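# Free extra slack on the one taut clamped lead

## Task

Five leads are present and exactly one is under tension, which cannot be seen but can be found by touching and tugging them. Draw out more of that taut lead from behind its clamp, so that it keeps at least 3 cm of added length after release. The clamp only opens while its own handle is held raised; that handle has the same letter as the taut lead's port. Raising any other handle breaks its seal, so leave all other handles down. No plug may come out of its socket at any moment, even briefly, or the task fails. The result must stay in place without the robot holding it. Finish by releasing everything and moving the grippers away.

## Robot and tools

Robot: two 6-joint arms with parallel grippers, named left_arm and right_arm. The names are labels, not sides of any image. Bases in the scene frame: left_arm at (+0.045, +0.341, 0) m, right_arm at (+0.036, -0.260, 0) m, each turned slightly about z. Scene frame: origin on the table top midway between the arms, +x out over the table, +z up, left_arm on the +y side. Positions are in metres, angles in radians.

Joint order for every row and every per-joint list: waist, shoulder, elbow, wrist pitch, wrist yaw, wrist roll, then the gripper. Waist and wrist pitch have signs opposite to the URDF in everything you send or read. Limits in your signs: waist -2.880 to 2.880, shoulder 0 to 3.142, elbow 0 to 3.019, wrist pitch -1.571 to 1.693, wrist yaw -1.571 to 1.571, wrist roll -2.094 to 2.094. The true limits may sit up to 0.019 rad away from these.

A row is one flat list of 14 numbers, each in [-1, 1]: six joint numbers then an opening for left_arm, then six joint numbers and an opening for right_arm. Always send all 14, even if one arm stays still. Joint numbers are scaled offsets, not poses: 1.0 equals 1.264 rad (waist), 1.32 (shoulder), 1.276 (elbow), 1.83 (wrist pitch), 1.686 (wrist yaw), 2.022 (wrist roll). The opening is absolute: +1 fully open, -1 closed.

execute_actions(actions): a list of up to 15 actions; each action is a table of up to 15 rows, one row per 1/30 s step, with the last row repeated to fill 15 steps (0.5 s). Joint offsets in every row count from the angles at the start of that action, not from the previous row; for the first action they count from the last reported angles. If an action would push a joint more than 0.019 rad outside its range, it is rejected for both arms; if the first action fails this or anything is malformed, nothing runs. An empty list simply returns the current state and images.

move(target, speed, blocking): target is one 14-number row whose offsets count from the Joint positions in the latest result that showed them. All joints travel together along paths lasting 0.5 to 10 s; speed (0.01 to 2 rad/s, default 0.5) caps the joint with the longest travel. Gripper values are applied at once. Paths ignore obstacles and the other arm. The result adds a move: line giving the ending (done, off_target, moving, held, fault), limits=held or limits=none, and each arm's joint furthest from its target. With blocking=false you get control back after 0.5 s; call wait or stop before sending new motions.

wait(seconds): 0 to 10, the arms keep their last command. stop(): brakes a running move; fingers continue. zoom_image(camera, region): region [x0, y0, x1, y1] in pixels of that camera's last image, at most 504 by 504. Cameras: cam_high and cam_low (672x504), cam_left_wrist and cam_right_wrist (504x504). read_manual(section) returns only licence text. finished_scene(scene) ends the current scene, given by its number, and reports success; it cannot be undone.

Results: a state line per arm with the gripper point position and quaternion (wxyz) in the scene frame, which may be somewhat off at long reach; Joint positions and Joint velocities per arm, ending with the finger gap in metres (0.094 fully open); Joint targets; grip_measured on the command scale; joint torques (offset and noisy); per-step joint readings, with HELD marking steps where an arm was held back. Other lines: joint sent to its limit, joint command not followed (clearance check altered targets), FAULT, MOTOR HOT from 85 C and OVER-TEMPERATURE FAULT at 100 C, when that arm goes limp.

Motion rules: each joint target is kept within a fixed lead of its measured angle (waist 0.264, shoulder 0.32, elbow 0.276, wrist pitch 0.33, wrist yaw 0.186, wrist roll 0.522 rad), and a step that would move the gripper more than 70 mm is scaled back, so big changes need several actions. Arms can droop under zero offsets; resend offsets that bring them back to the wanted angles.

Gripper: fingers point along its +z and close along its y; the reported point lies between the pads, about 1 cm behind the tips. To grasp, command an opening about 0.03 below grip_measured; less grips more gently. Pads push up to roughly 50 to 62 N.

Avoid: the arms touching or pressing each other, knocking anything off the table, pulling any plug out, raising any handle other than the one matching the taut lead, fast impacts, hard presses and dropping things. Loose objects may occasionally get nudged by outside pushes. Long holds heat the motors.

Each tool is called after "Call:" in YAML: its name, and indented under it one key for each argument.

## Session

Call:
execute_actions:
  actions: []

Scene clock: 0.00 s.
left_arm: end_effector_position=(+0.5603, +0.2464, +0.4855) grip_measured=+1.000 end_effector_quat_wxyz=(+0.701, +0.071, +0.707, -0.061) | right_arm: end_effector_position=(+0.7275, -0.3718, +0.1072) grip_measured=+1.000 end_effector_quat_wxyz=(+0.070, -0.635, +0.769, +0.020)
Joint names: [waist, shoulder, elbow, wrist pitch, wrist yaw, wrist roll]
Joint positions: left_arm=[ 0.009  1.059  1.043 -0.006  0.009  0.014  0.094] | right_arm=[ 0.13   2.223  2.12   1.409 -0.133 -1.567  0.094]
Joint velocities: left_arm=[ 0.005 -0.015 -0.037 -0.012  0.037 -0.007  0.   ] | right_arm=[ 0.005 -0.005  0.007 -0.007 -0.066 -0.022  0.   ]
Joint torques (N m, as the arm reports them, + toward a larger Joint positions number): no reading
Motor temperatures (°C, as the motors report them): left_arm=[21 22 24 21 24 22] | right_arm=[24 21 22 24 24 21]
Joint targets: left_arm=[0.009 1.059 1.072 -0.011 0.009 0.014] | right_arm=[0.130 2.227 2.144 1.408 -0.133 -1.567]

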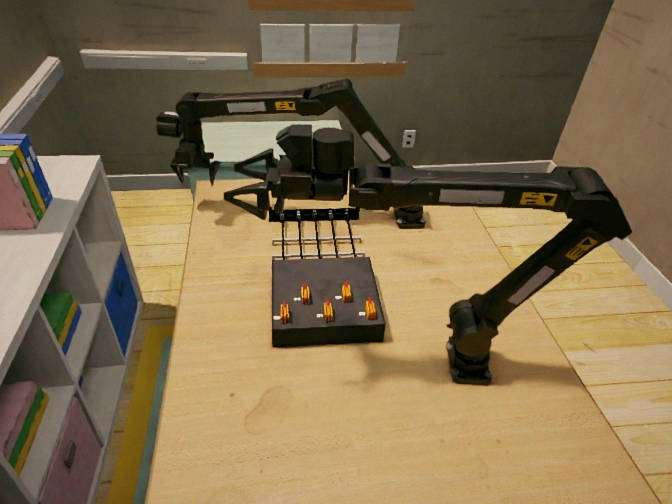

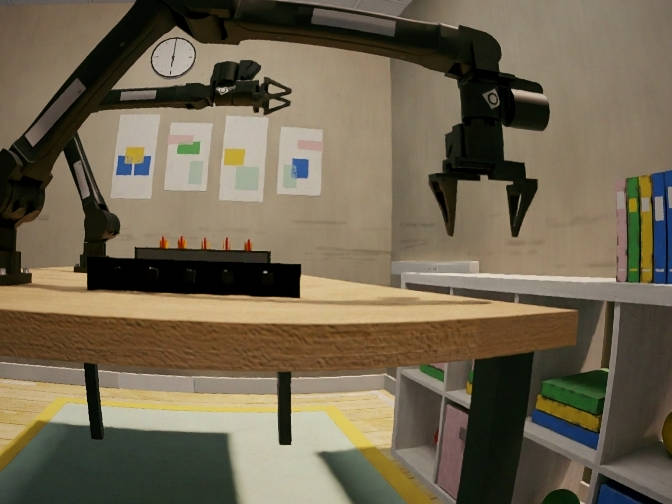

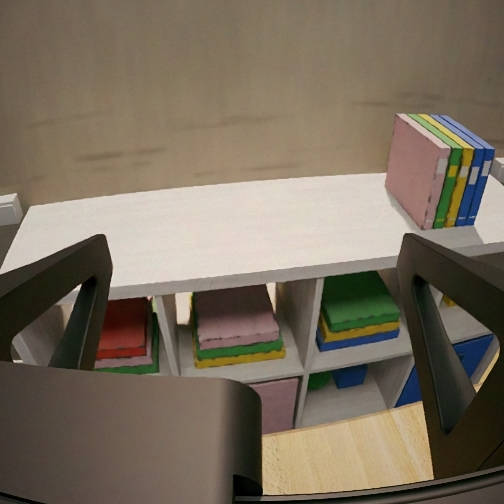

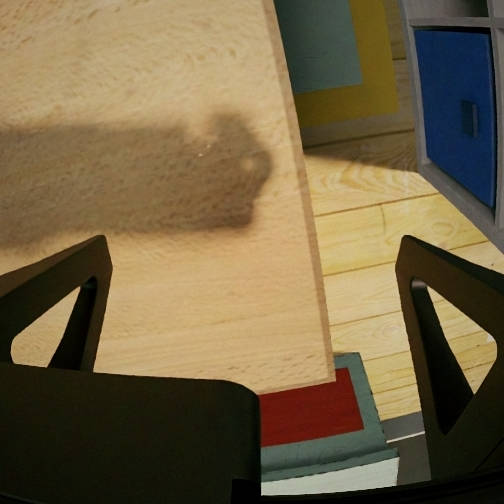

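Call:
zoom_image:
  camera: "cam_high"
  region: [240, 190, 420, 360]

Call:
zoom_image:
  camera: "cam_low"
  region: [70, 220, 320, 310]

Region (240, 190, 420, 360) of cam_high's 672x504 image, scaled by 2.800, with more detail than that image has.

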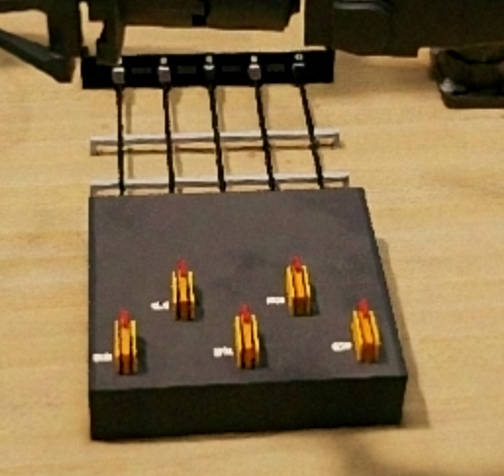

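Region (70, 220, 320, 310) of cam_low's 672x504 image, scaled by 2.016, with more detail than that image has; it fills the top 181 rows of this view, and the rest is white.

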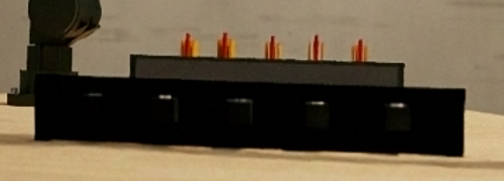

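Call:
move:
  target: [0,0,0,0,0,0,1,-0.447,-0.770,-0.94,-0.075,0.079,0.182,-0.36]
  speed: 0.8

Scene clock: 48.30 s.
left_arm: end_effector_position=(+0.5603, +0.2464, +0.4855) grip_measured=+1.000 end_effector_quat_wxyz=(+0.701, +0.071, +0.707, -0.061) | right_arm: end_effector_position=(+0.3334, -0.1443, +0.1597) grip_measured=-0.357 end_effector_quat_wxyz=(-0.005, +0.712, -0.703, +0.000)
Joint names: [waist, shoulder, elbow, wrist pitch, wrist yaw, wrist roll]
Joint positions: left_arm=[ 0.009  1.059  1.043 -0.006  0.009  0.014  0.094] | right_arm=[-0.433  1.203  0.931  1.289 -0.003 -1.212  0.03 ]
Joint velocities: left_arm=[ 0.024  0.015 -0.012 -0.002  0.022  0.051  0.   ] | right_arm=[-0.005 -0.005  0.007  0.007  0.037 -0.037  0.   ]
Joint torques (N m, as the arm reports them, + toward a larger Joint positions number): left_arm=[-0.86 -5.33 11.25 -2.23  0.03 -0.04] | right_arm=[-0.55 -7.96  7.38 -1.06  0.05  0.18]
Motor temperatures (°C, as the motors report them): left_arm=[21 22 29 21 24 22] | right_arm=[24 24 27 24 24 21]
Joint targets: left_arm=[0.009 1.059 1.043 -0.006 0.009 0.014] | right_arm=[-0.435 1.207 0.921 1.271 -0.000 -1.200]
move: done; limits=none; left_arm: farthest joint: the waist, 0.000 radians from its target (0.000 radians at the start); right_arm: farthest joint: the wrist pitch, 0.017 radians from its target (0.137 radians at the start)
camera_calibration (this result's frames):
cam_right_wrist: T_world_to_cam=[[0.999825, 0.0145656, 0.0117402, -0.335504], [0.00506442, -0.814849, 0.579651, -0.207152], [0.0180095, -0.579491, -0.81478, 0.162169], [0, 0, 0, 1]] pos_world=[0.333574, -0.069935, 0.256147]

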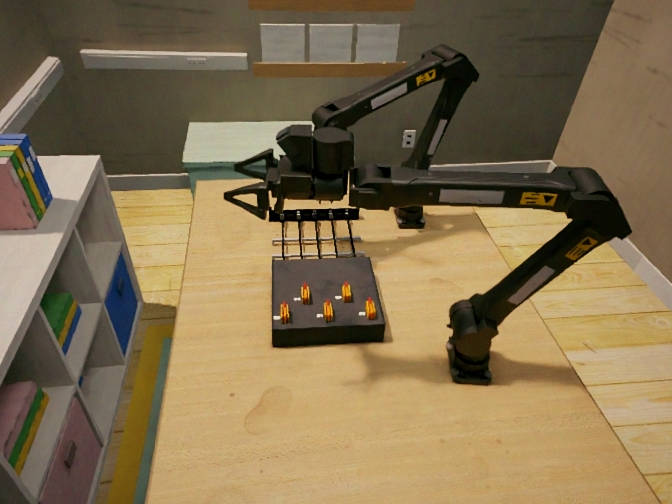

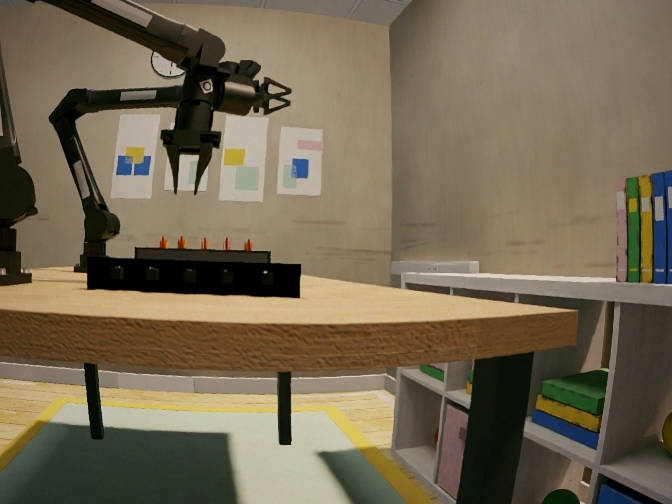

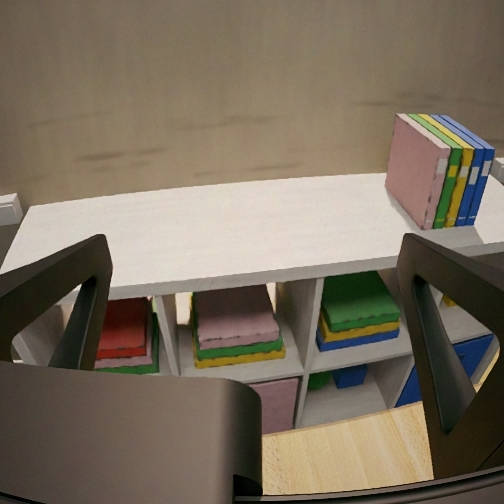

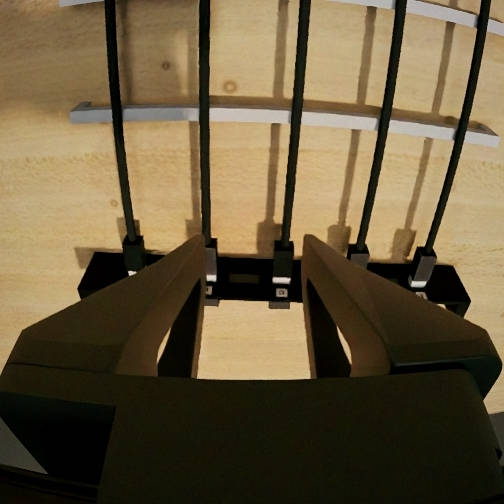

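Call:
move:
  target: [-0.6,0,0,0,0,0,1,-0.0625,0.170,-0.046,-0.153,0,0.05,-0.36]
  speed: 0.8

Scene clock: 70.17 s.
left_arm: end_effector_position=(+0.4822, +0.6299, +0.4855) grip_measured=+1.000 end_effector_quat_wxyz=(+0.673, -0.198, +0.682, +0.206) | right_arm: end_effector_position=(+0.3631, -0.1049, +0.0736) grip_measured=-0.357 end_effector_quat_wxyz=(-0.003, +0.706, -0.709, -0.001)
Joint names: [waist, shoulder, elbow, wrist pitch, wrist yaw, wrist roll]
Joint positions: left_arm=[-0.757  1.059  1.043 -0.006  0.009  0.014  0.094] | right_arm=[-0.505  1.421  0.884  1.027 -0.003 -1.123  0.03 ]
Joint velocities: left_arm=[ 0.005 -0.005 -0.002  0.007 -0.007 -0.037  0.   ] | right_arm=[ 0.005 -0.005  0.007  0.012  0.007 -0.022  0.   ]
Joint torques (N m, as the arm reports them, + toward a larger Joint positions number): left_arm=[-0.16 -5.36 11.25 -2.23  0.04 -0.04] | right_arm=[ -0.8  -10.75   6.29  -1.12  -0.09   0.15]
Motor temperatures (°C, as the motors report them): left_arm=[21 22 28 21 24 22] | right_arm=[24 23 26 24 24 21]
Joint targets: left_arm=[-0.750 1.059 1.043 -0.006 0.009 0.014] | right_arm=[-0.513 1.427 0.872 1.009 -0.003 -1.111]
move: done; limits=none; left_arm: farthest joint: the waist, 0.008 radians from its target (0.758 radians at the start); right_arm: farthest joint: the wrist pitch, 0.018 radians from its target (0.280 radians at the start)
camera_calibration (this result's frames):
cam_left_wrist: T_world_to_cam=[[0.560398, -0.828132, -0.0123076, 0.259123], [-0.491037, -0.320245, -0.810139, 0.834467], [0.666961, 0.460044, -0.586109, -0.205428], [0, 0, 0, 1]] pos_world=[0.401555, 0.576328, 0.558821]
cam_right_wrist: T_world_to_cam=[[0.999964, -0.00258807, 0.0080487, -0.366366], [-0.00677886, -0.81434, 0.580348, -0.120923], [0.0050524, -0.580382, -0.814329, 0.118869], [0, 0, 0, 1]] pos_world=[0.364932, -0.0304316, 0.169925]

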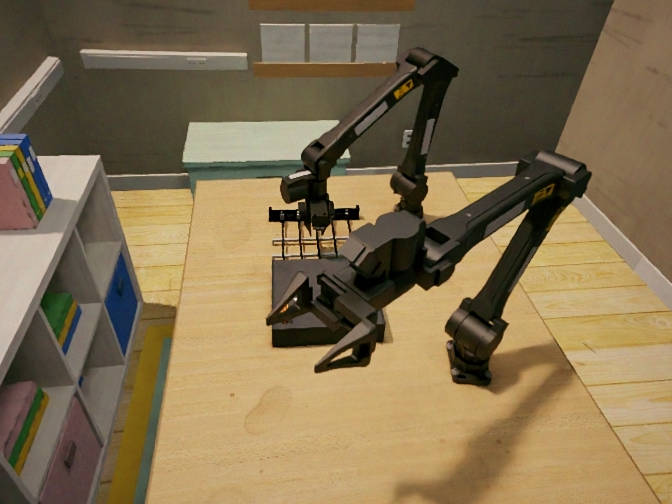

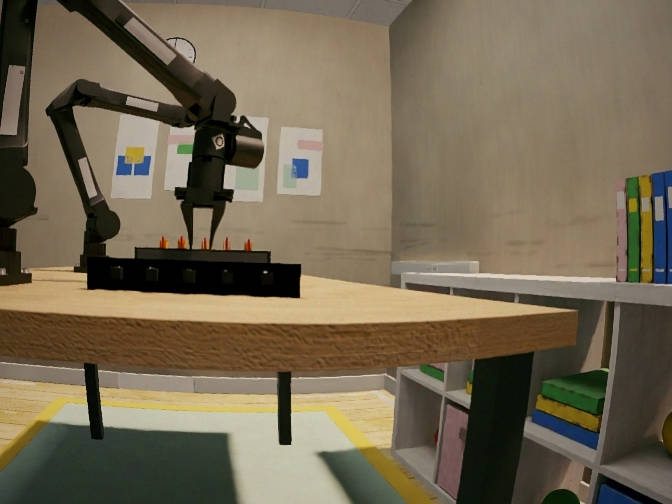

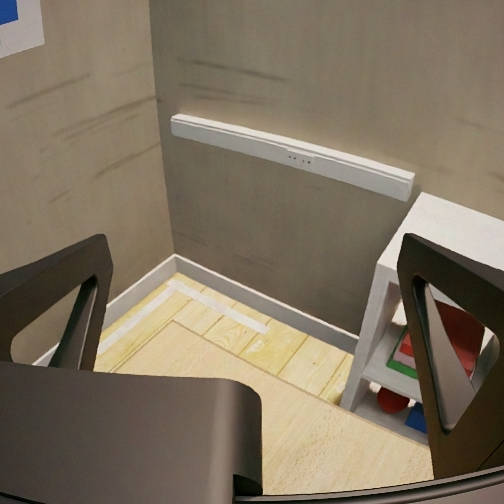

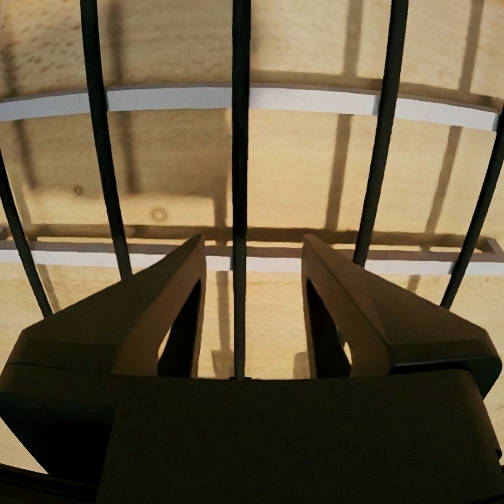

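Call:
move:
  target: [0,0,0,0,0,0,1,-0.011,0.050,-0.065,-0.081,0,0,-0.36]
  speed: 0.2

Scene clock: 78.17 s.
left_arm: end_effector_position=(+0.4822, +0.6299, +0.4855) grip_measured=+1.000 end_effector_quat_wxyz=(+0.673, -0.198, +0.682, +0.206) | right_arm: end_effector_position=(+0.3576, -0.1055, +0.0323) grip_measured=-0.357 end_effector_quat_wxyz=(-0.005, +0.707, -0.707, -0.000)
Joint names: [waist, shoulder, elbow, wrist pitch, wrist yaw, wrist roll]
Joint positions: left_arm=[-0.757  1.059  1.043 -0.006  0.009  0.014  0.094] | right_arm=[-0.51   1.478  0.812  0.897 -0.003 -1.122  0.03 ]
Joint velocities: left_arm=[ 0.005  0.005 -0.017  0.002 -0.066 -0.037  0.   ] | right_arm=[-0.005 -0.015  0.007  0.002  0.037 -0.022 -0.   ]
Joint torques (N m, as the arm reports them, + toward a larger Joint positions number): left_arm=[-0.84 -5.35 11.25 -2.23  0.04 -0.05] | right_arm=[ -0.77 -10.05   5.66  -1.12  -0.06   0.03]
Motor temperatures (°C, as the motors report them): left_arm=[21 22 28 21 24 22] | right_arm=[24 23 26 24 24 21]
Joint targets: left_arm=[-0.757 1.059 1.043 -0.006 0.009 0.014] | right_arm=[-0.519 1.488 0.801 0.879 -0.003 -1.123]
move: done; limits=none; left_arm: farthest joint: the waist, 0.000 radians from its target (0.000 radians at the start); right_arm: farthest joint: the wrist pitch, 0.018 radians from its target (0.148 radians at the start)
camera_calibration (this result's frames):
cam_left_wrist: T_world_to_cam=[[0.560398, -0.828132, -0.0123076, 0.259123], [-0.491037, -0.320245, -0.810139, 0.834467], [0.666961, 0.460044, -0.586109, -0.205428], [0, 0, 0, 1]] pos_world=[0.401555, 0.576328, 0.558821]
cam_right_wrist: T_world_to_cam=[[0.99994, 0.00159555, 0.0107966, -0.360179], [-0.0049537, -0.815131, 0.579256, -0.0982178], [0.00972486, -0.579275, -0.815074, 0.0833505], [0, 0, 0, 1]] pos_world=[0.358861, -0.0312028, 0.128719]

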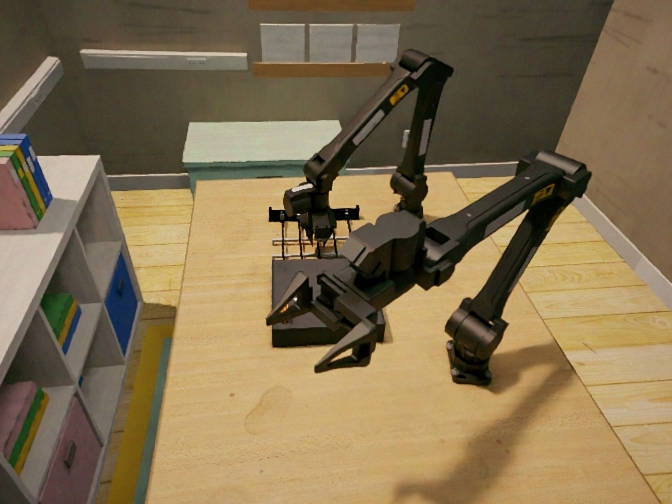

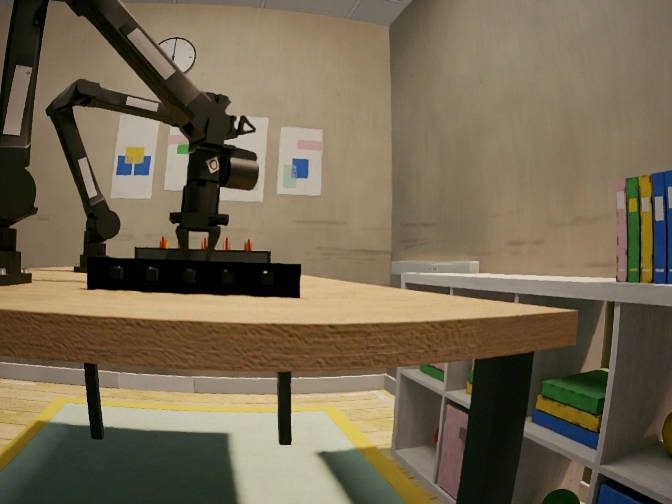

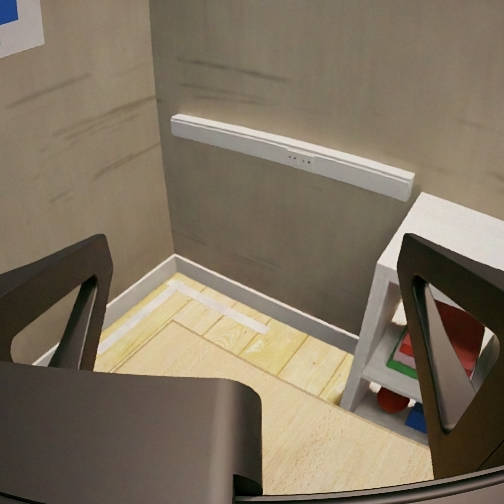

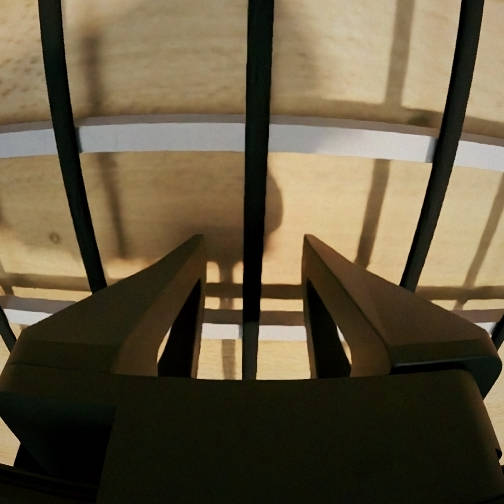

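Call:
move:
  target: [0,0,0,0,0,0,1,0,0,0,0,0,0,-0.92]

Scene clock: 81.53 s.
left_arm: end_effector_position=(+0.4822, +0.6299, +0.4855) grip_measured=+1.000 end_effector_quat_wxyz=(+0.673, -0.198, +0.682, +0.206) | right_arm: end_effector_position=(+0.3576, -0.1055, +0.0323) grip_measured=-0.904 end_effector_quat_wxyz=(-0.005, +0.707, -0.707, -0.000)
Joint names: [waist, shoulder, elbow, wrist pitch, wrist yaw, wrist roll]
Joint positions: left_arm=[-0.757  1.059  1.043 -0.006  0.009  0.014  0.094] | right_arm=[-0.51   1.478  0.812  0.897 -0.003 -1.122  0.004]
Joint velocities: left_arm=[ 0.005 -0.005  0.012 -0.007  0.051  0.051  0.   ] | right_arm=[ 0.005  0.005 -0.007 -0.002  0.007 -0.081 -0.001]
Joint torques (N m, as the arm reports them, + toward a larger Joint positions number): left_arm=[-0.86 -5.36 11.25 -2.23  0.04 -0.04] | right_arm=[ -0.11 -11.2    6.54  -0.24  -0.06   0.06]
Motor temperatures (°C, as the motors report them): left_arm=[21 22 28 21 24 22] | right_arm=[24 23 26 24 24 21]
Joint targets: left_arm=[-0.757 1.059 1.043 -0.006 0.009 0.014] | right_arm=[-0.510 1.478 0.812 0.897 -0.003 -1.122]
move: done; limits=none; left_arm: farthest joint: the waist, 0.000 radians from its target (0.000 radians at the start); right_arm: farthest joint: the waist, 0.000 radians from its target (0.000 radians at the start)
camera_calibration (this result's frames):
cam_left_wrist: T_world_to_cam=[[0.560398, -0.828132, -0.0123076, 0.259123], [-0.491037, -0.320245, -0.810139, 0.834467], [0.666961, 0.460044, -0.586109, -0.205428], [0, 0, 0, 1]] pos_world=[0.401555, 0.576328, 0.558821]
cam_right_wrist: T_world_to_cam=[[0.99994, 0.00159555, 0.0107966, -0.360179], [-0.0049537, -0.815131, 0.579256, -0.0982178], [0.00972486, -0.579275, -0.815074, 0.0833505], [0, 0, 0, 1]] pos_world=[0.358861, -0.0312028, 0.128719]

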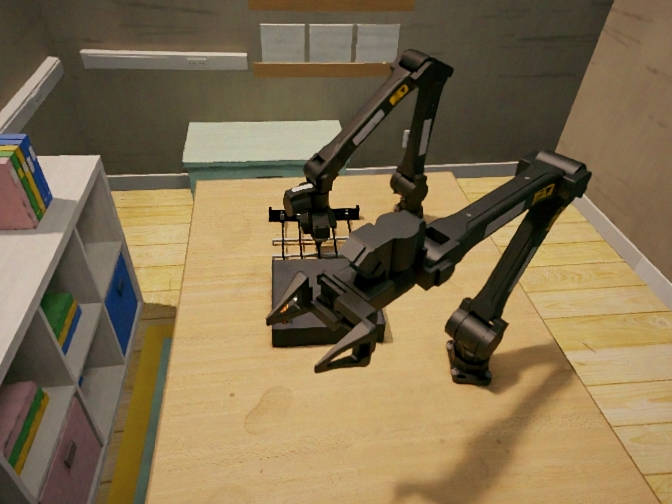

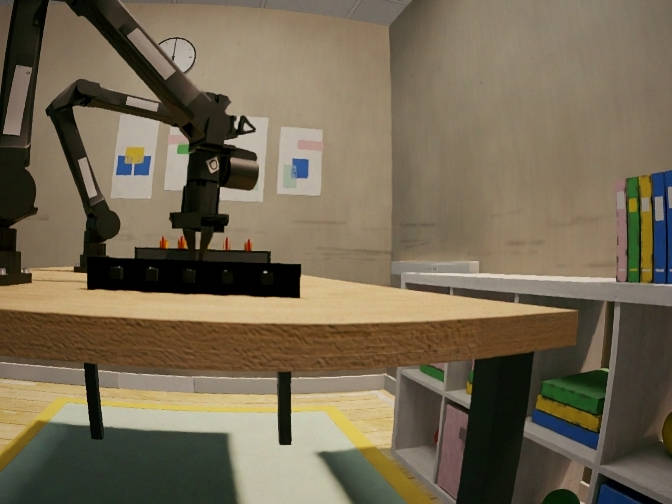

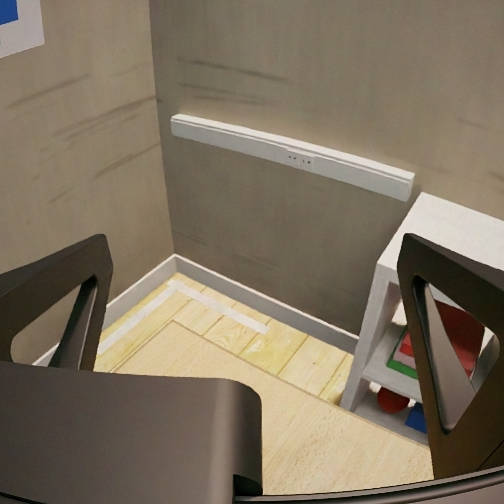

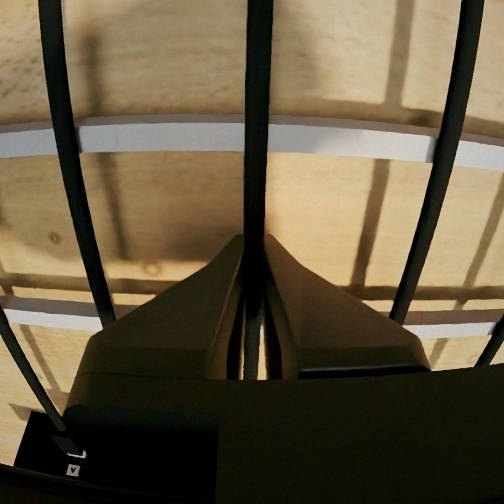

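Call:
move:
  target: [0,0,0,0,0,0,1,0.04,0,0,0,0,0,-0.93]
  speed: 0.05

Scene clock: 86.00 s.
left_arm: end_effector_position=(+0.4822, +0.6299, +0.4855) grip_measured=+1.000 end_effector_quat_wxyz=(+0.673, -0.198, +0.682, +0.206) | right_arm: end_effector_position=(+0.3598, -0.1102, +0.0323) grip_measured=-0.911 end_effector_quat_wxyz=(-0.008, +0.698, -0.716, -0.010)
Joint names: [waist, shoulder, elbow, wrist pitch, wrist yaw, wrist roll]
Joint positions: left_arm=[-0.757  1.059  1.043 -0.006  0.009  0.014  0.094] | right_arm=[-0.486  1.478  0.812  0.897 -0.024 -1.122  0.004]
Joint velocities: left_arm=[-0.005 -0.005  0.002 -0.007 -0.007 -0.007  0.   ] | right_arm=[ 0.005  0.005 -0.002  0.007 -0.022 -0.007  0.   ]
Joint torques (N m, as the arm reports them, + toward a larger Joint positions number): left_arm=[-0.85 -5.36 11.26 -2.23  0.03 -0.04] | right_arm=[  1.68 -11.     6.5   -0.32   0.71   0.07]
Motor temperatures (°C, as the motors report them): left_arm=[21 22 28 21 24 22] | right_arm=[24 23 26 24 24 21]
Joint targets: left_arm=[-0.757 1.059 1.043 -0.006 0.009 0.014] | right_arm=[-0.460 1.478 0.812 0.897 -0.003 -1.122]
move: off_target (right_arm); limits=none; left_arm: farthest joint: the waist, 0.000 radians from its target (0.000 radians at the start); right_arm: farthest joint: the waist, 0.026 radians from its target (0.051 radians at the start)
camera_calibration (this result's frames):
cam_left_wrist: T_world_to_cam=[[0.560398, -0.828132, -0.0123076, 0.259123], [-0.491037, -0.320245, -0.810139, 0.834467], [0.666961, 0.460044, -0.586109, -0.205428], [0, 0, 0, 1]] pos_world=[0.401555, 0.576328, 0.558821]
cam_right_wrist: T_world_to_cam=[[0.999739, -0.0227495, 0.00189669, -0.364722], [-0.0198548, -0.825504, 0.564047, -0.0973306], [-0.0112661, -0.563938, -0.825741, 0.0902514], [0, 0, 0, 1]] pos_world=[0.363711, -0.0377479, 0.130115]

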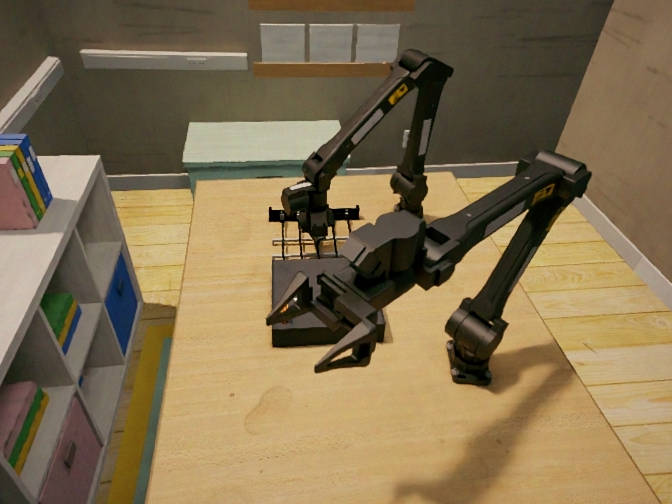

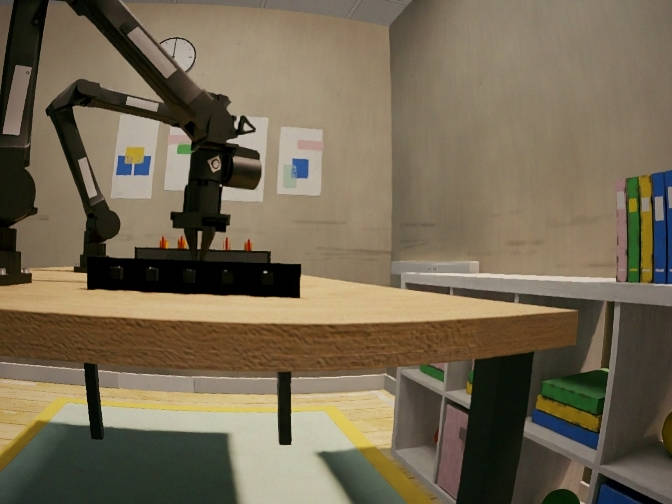

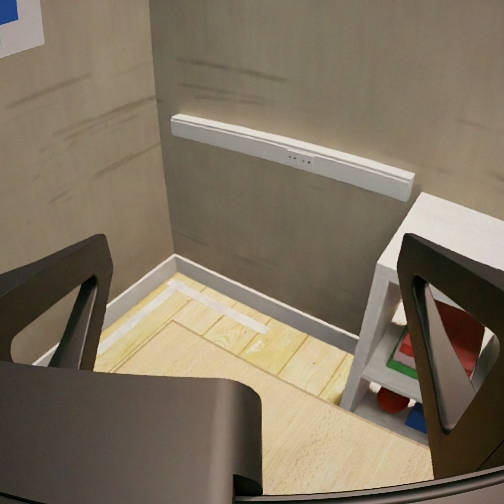

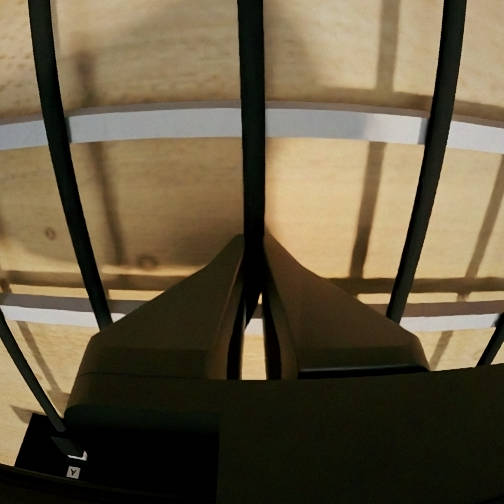

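Call:
move:
  target: [0,0,0,0,0,0,1,-0.015,0,0,0,0.012,0,-0.93]
  speed: 0.05

Call:
move:
  target: [0,0,0,0,0,0,1,0,0,0,0,0,0,-0.4]

Call:
move:
  target: [0,0,0,0,0,0,1,0,-0.04,0.055,0.065,0,0,-0.4]
  speed: 0.3

Scene clock: 90.60 s.
left_arm: end_effector_position=(+0.4822, +0.6299, +0.4855) grip_measured=+1.000 end_effector_quat_wxyz=(+0.673, -0.198, +0.682, +0.206) | right_arm: end_effector_position=(+0.3581, -0.1065, +0.0323) grip_measured=-0.911 end_effector_quat_wxyz=(-0.007, +0.704, -0.710, -0.005)
Joint names: [waist, shoulder, elbow, wrist pitch, wrist yaw, wrist roll]
Joint positions: left_arm=[-0.757  1.059  1.043 -0.006  0.009  0.014  0.094] | right_arm=[-0.502  1.478  0.812  0.897 -0.014 -1.122  0.004]
Joint velocities: left_arm=[ 0.005  0.015 -0.002  0.007 -0.095  0.007  0.   ] | right_arm=[ 0.005 -0.015 -0.012  0.012  0.037 -0.125  0.001]
Joint torques (N m, as the arm reports them, + toward a larger Joint positions number): left_arm=[-0.86 -5.34 11.25 -2.23  0.04 -0.04] | right_arm=[ -0.08 -11.22   6.63  -0.32   0.32   0.05]
Motor temperatures (°C, as the motors report them): left_arm=[21 22 28 21 24 22] | right_arm=[24 23 26 24 24 21]
Joint targets: left_arm=[-0.757 1.059 1.043 -0.006 0.009 0.014] | right_arm=[-0.504 1.478 0.812 0.897 -0.004 -1.122]
move: done; limits=none; left_arm: farthest joint: the waist, 0.000 radians from its target (0.000 radians at the start); right_arm: farthest joint: the wrist yaw, 0.010 radians from its target (0.020 radians at the start)
camera_calibration (this result's frames):
cam_left_wrist: T_world_to_cam=[[0.560398, -0.828132, -0.0123076, 0.259123], [-0.491037, -0.320245, -0.810139, 0.834467], [0.666961, 0.460044, -0.586109, -0.205428], [0, 0, 0, 1]] pos_world=[0.401555, 0.576328, 0.558821]
cam_right_wrist: T_world_to_cam=[[0.999959, -0.0064022, 0.00634654, -0.361368], [-0.00888111, -0.820427, 0.571682, -0.0979359], [0.00154685, -0.571715, -0.820451, 0.0866978], [0, 0, 0, 1]] pos_world=[0.36035, -0.0330964, 0.129413]

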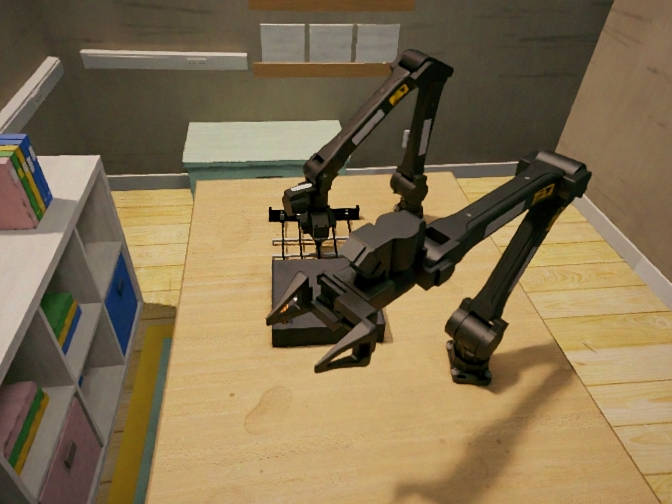

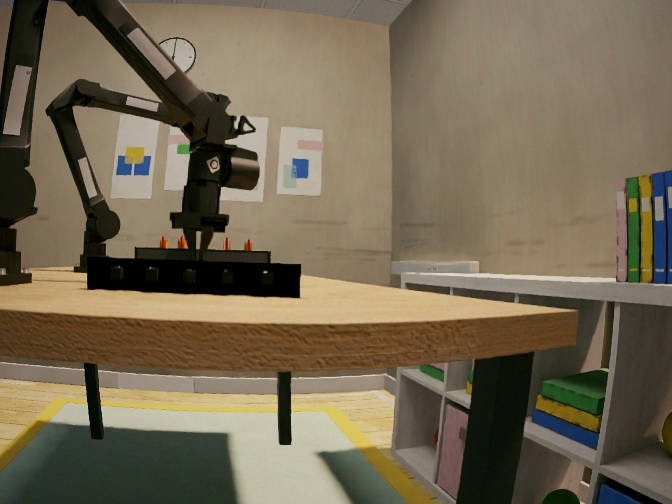

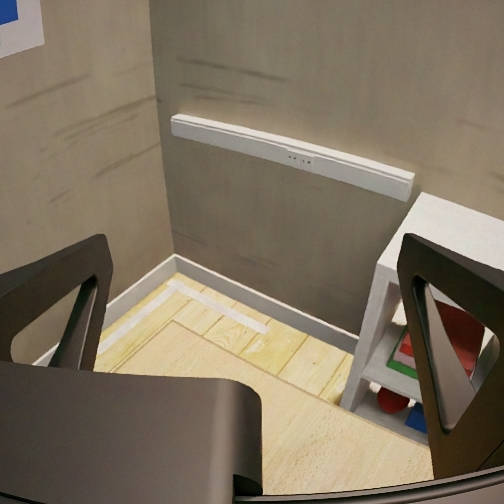

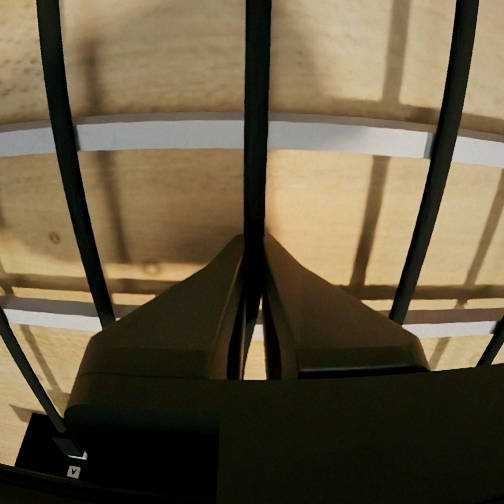

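Scene clock: 91.10 s.
left_arm: end_effector_position=(+0.4822, +0.6299, +0.4855) grip_measured=+1.000 end_effector_quat_wxyz=(+0.673, -0.198, +0.682, +0.206) | right_arm: end_effector_position=(+0.3581, -0.1065, +0.0323) grip_measured=-0.403 end_effector_quat_wxyz=(-0.007, +0.704, -0.710, -0.005)
Joint names: [waist, shoulder, elbow, wrist pitch, wrist yaw, wrist roll]
Joint positions: left_arm=[-0.757  1.059  1.043 -0.006  0.009  0.014  0.094] | right_arm=[-0.502  1.478  0.812  0.897 -0.014 -1.122  0.028]
Joint velocities: left_arm=[ 0.005 -0.005  0.007 -0.012 -0.022  0.007  0.   ] | right_arm=[-0.005 -0.005 -0.012  0.002 -0.007 -0.022 -0.001]
Joint torques (N m, as the arm reports them, + toward a larger Joint positions number): left_arm=[-0.87 -5.37 11.25 -2.23  0.03 -0.04] | right_arm=[ -0.46 -11.33   6.62  -0.28  -0.05   0.04]
Motor temperatures (°C, as the motors report them): left_arm=[21 22 28 21 24 22] | right_arm=[24 23 26 24 24 21]
Joint targets: left_arm=[-0.757 1.059 1.043 -0.006 0.009 0.014] | right_arm=[-0.502 1.478 0.812 0.897 -0.013 -1.122]
move: done; limits=none; left_arm: farthest joint: the waist, 0.000 radians from its target (0.000 radians at the start); right_arm: farthest joint: the waist, 0.000 radians from its target (0.000 radians at the start)
camera_calibration (this result's frames):
cam_left_wrist: T_world_to_cam=[[0.560398, -0.828132, -0.0123076, 0.259123], [-0.491037, -0.320245, -0.810139, 0.834467], [0.666961, 0.460044, -0.586109, -0.205428], [0, 0, 0, 1]] pos_world=[0.401555, 0.576328, 0.558821]
cam_right_wrist: T_world_to_cam=[[0.99996, -0.00640094, 0.00618173, -0.361335], [-0.00878535, -0.820624, 0.5714, -0.0979342], [0.00141538, -0.571432, -0.820648, 0.0868161], [0, 0, 0, 1]] pos_world=[0.360337, -0.0330706, 0.129439]

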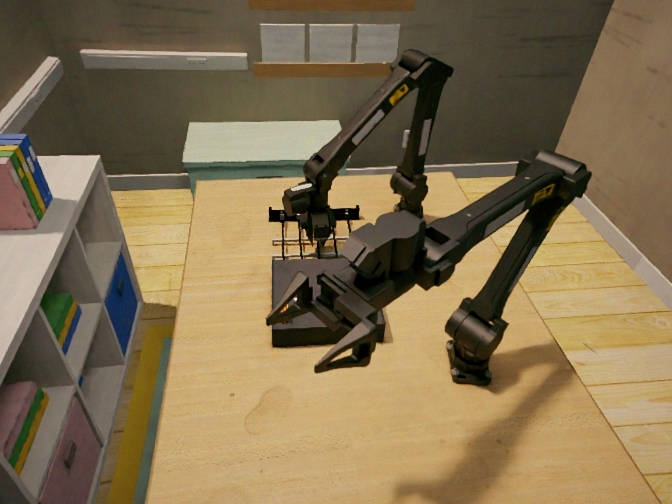

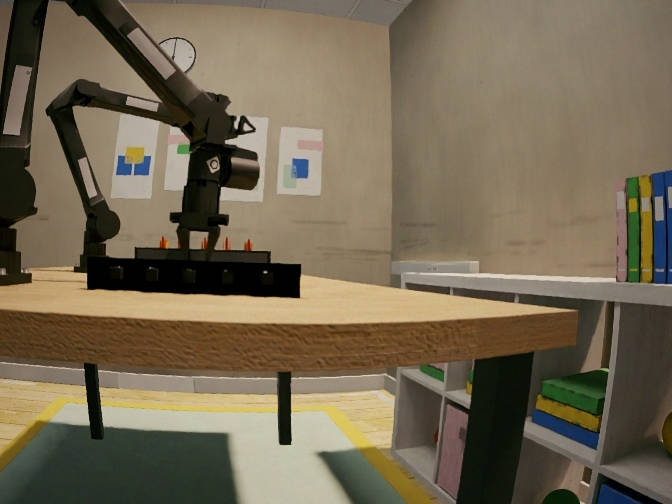

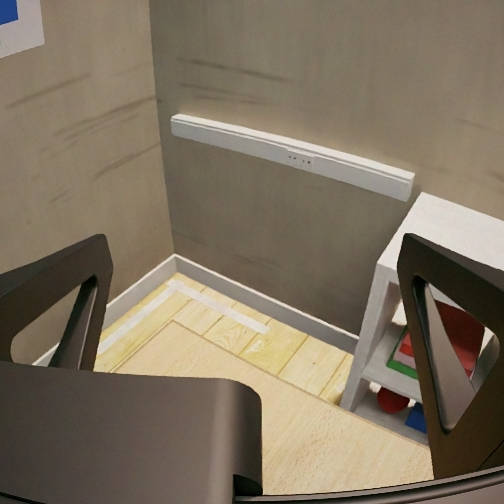

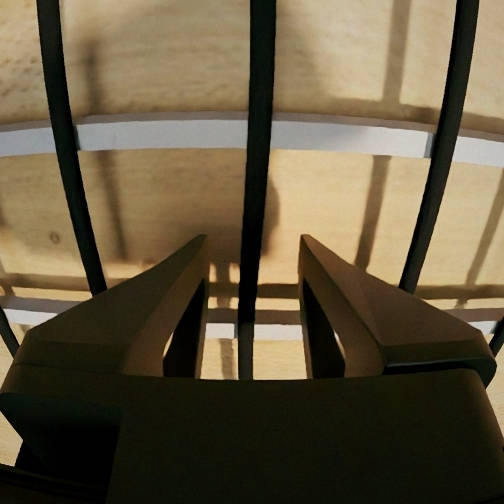

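Scene clock: 91.97 s.
left_arm: end_effector_position=(+0.4822, +0.6299, +0.4855) grip_measured=+1.000 end_effector_quat_wxyz=(+0.673, -0.198, +0.682, +0.206) | right_arm: end_effector_position=(+0.3488, -0.1108, +0.0552) grip_measured=-0.403 end_effector_quat_wxyz=(+0.008, +0.704, -0.710, -0.010)
Joint names: [waist, shoulder, elbow, wrist pitch, wrist yaw, wrist roll]
Joint positions: left_arm=[-0.757  1.059  1.043 -0.006  0.009  0.014  0.094] | right_arm=[-0.502  1.429  0.835  0.998 -0.014 -1.122  0.028]
Joint velocities: left_arm=[-0.015 -0.015 -0.012 -0.012  0.022  0.022  0.   ] | right_arm=[ 0.005 -0.005 -0.012 -0.007 -0.066  0.007 -0.   ]
Joint torques (N m, as the arm reports them, + toward a larger Joint positions number): left_arm=[-0.86 -5.36 11.25 -2.23  0.03 -0.04] | right_arm=[ -0.06 -11.14  10.13   0.61  -0.09   0.04]
Motor temperatures (°C, as the motors report them): left_arm=[21 22 28 21 24 22] | right_arm=[24 23 26 24 24 21]
Joint targets: left_arm=[-0.757 1.059 1.043 -0.006 0.009 0.014] | right_arm=[-0.502 1.425 0.882 1.016 -0.014 -1.122]
move: off_target (right_arm); limits=none; left_arm: farthest joint: the waist, 0.000 radians from its target (0.000 radians at the start); right_arm: farthest joint: the elbow, 0.047 radians from its target (0.070 radians at the start)
camera_calibration (this result's frames):
cam_left_wrist: T_world_to_cam=[[0.560398, -0.828132, -0.0123076, 0.259123], [-0.491037, -0.320245, -0.810139, 0.834467], [0.666961, 0.460044, -0.586109, -0.205428], [0, 0, 0, 1]] pos_world=[0.401555, 0.576328, 0.558821]
cam_right_wrist: T_world_to_cam=[[0.999744, -0.00650303, -0.0216826, -0.350697], [0.00733796, -0.813026, 0.582181, -0.120066], [-0.0214145, -0.582191, -0.81277, 0.109521], [0, 0, 0, 1]] pos_world=[0.353833, -0.0361357, 0.151311]

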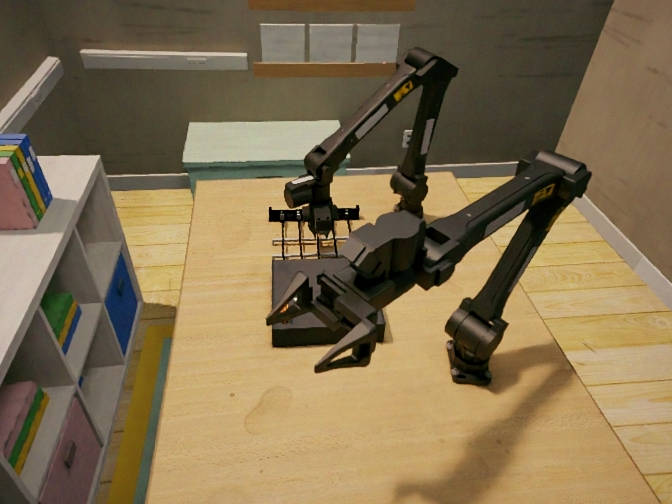

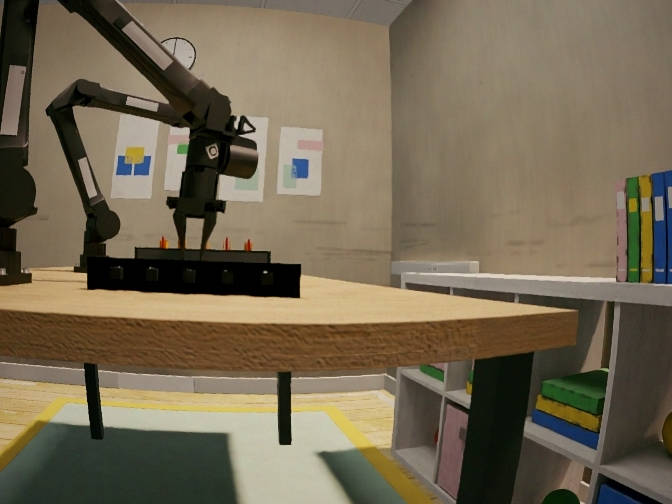

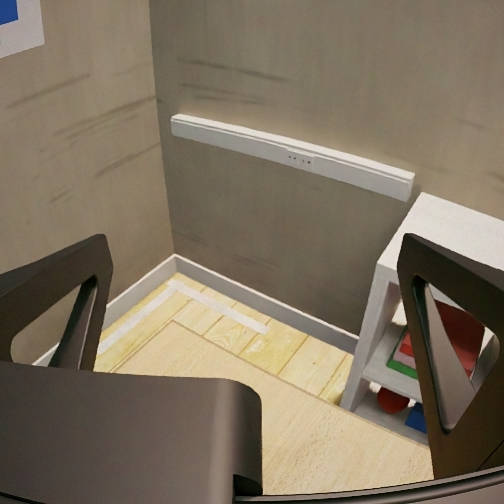

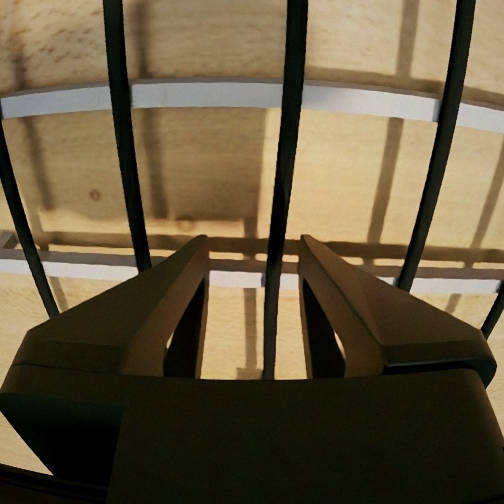

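Call:
move:
  target: [0,0,0,0,0,0,1,-0.073,-0.088,-0.096,-0.021,0.014,0.043,-0.4]
  speed: 0.3

Scene clock: 98.17 s.
left_arm: end_effector_position=(+0.4822, +0.6299, +0.4855) grip_measured=+1.000 end_effector_quat_wxyz=(+0.673, -0.198, +0.682, +0.206) | right_arm: end_effector_position=(+0.3037, -0.1058, +0.0548) grip_measured=-0.403 end_effector_quat_wxyz=(+0.001, +0.709, -0.705, +0.003)
Joint names: [waist, shoulder, elbow, wrist pitch, wrist yaw, wrist roll]
Joint positions: left_arm=[-0.757  1.059  1.043 -0.006  0.009  0.014  0.094] | right_arm=[-0.59   1.317  0.723  0.977  0.006 -1.048  0.028]
Joint velocities: left_arm=[ 0.005 -0.015  0.007 -0.002 -0.037 -0.022  0.   ] | right_arm=[-0.005  0.005  0.002  0.022 -0.095 -0.022 -0.001]
Joint torques (N m, as the arm reports them, + toward a larger Joint positions number): left_arm=[-0.88 -5.34 11.26 -2.23  0.03 -0.05] | right_arm=[-0.62 -9.03  6.16 -1.12  0.09  0.18]
Motor temperatures (°C, as the motors report them): left_arm=[21 22 28 21 24 22] | right_arm=[24 23 26 24 24 21]
Joint targets: left_arm=[-0.757 1.059 1.043 -0.006 0.009 0.014] | right_arm=[-0.594 1.313 0.712 0.960 0.009 -1.035]
move: done; limits=none; left_arm: farthest joint: the waist, 0.000 radians from its target (0.000 radians at the start); right_arm: farthest joint: the wrist pitch, 0.018 radians from its target (0.038 radians at the start)
camera_calibration (this result's frames):
cam_left_wrist: T_world_to_cam=[[0.560398, -0.828132, -0.0123076, 0.259123], [-0.491037, -0.320245, -0.810139, 0.834467], [0.666961, 0.460044, -0.586109, -0.205428], [0, 0, 0, 1]] pos_world=[0.401555, 0.576328, 0.558821]
cam_right_wrist: T_world_to_cam=[[0.999945, 0.0073837, 0.0074084, -0.305736], [0.00160171, -0.808027, 0.589144, -0.113538], [0.0103362, -0.5891, -0.807994, 0.100429], [0, 0, 0, 1]] pos_world=[0.304863, -0.0303216, 0.150301]

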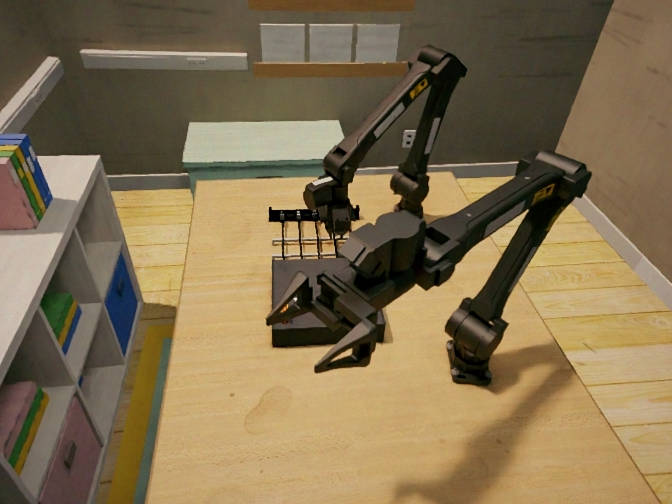

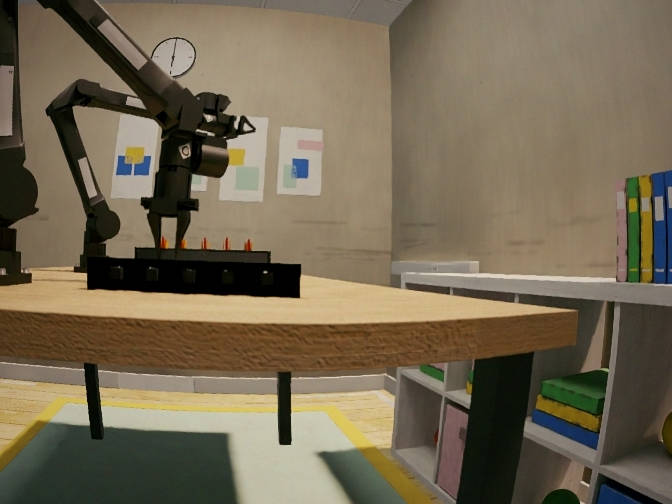

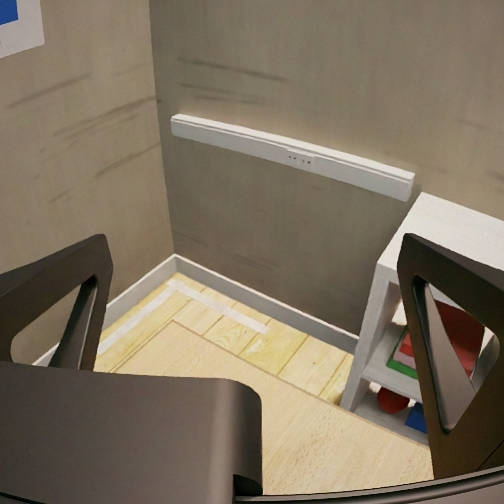

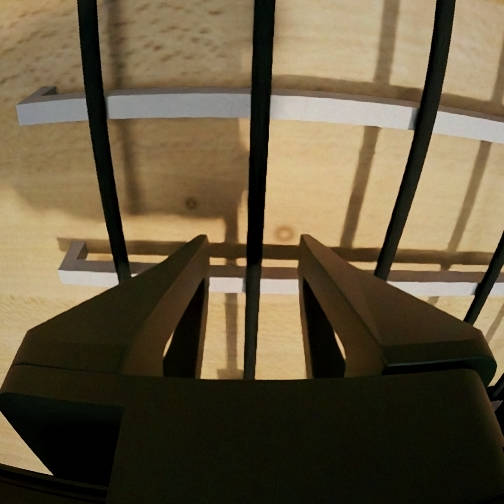

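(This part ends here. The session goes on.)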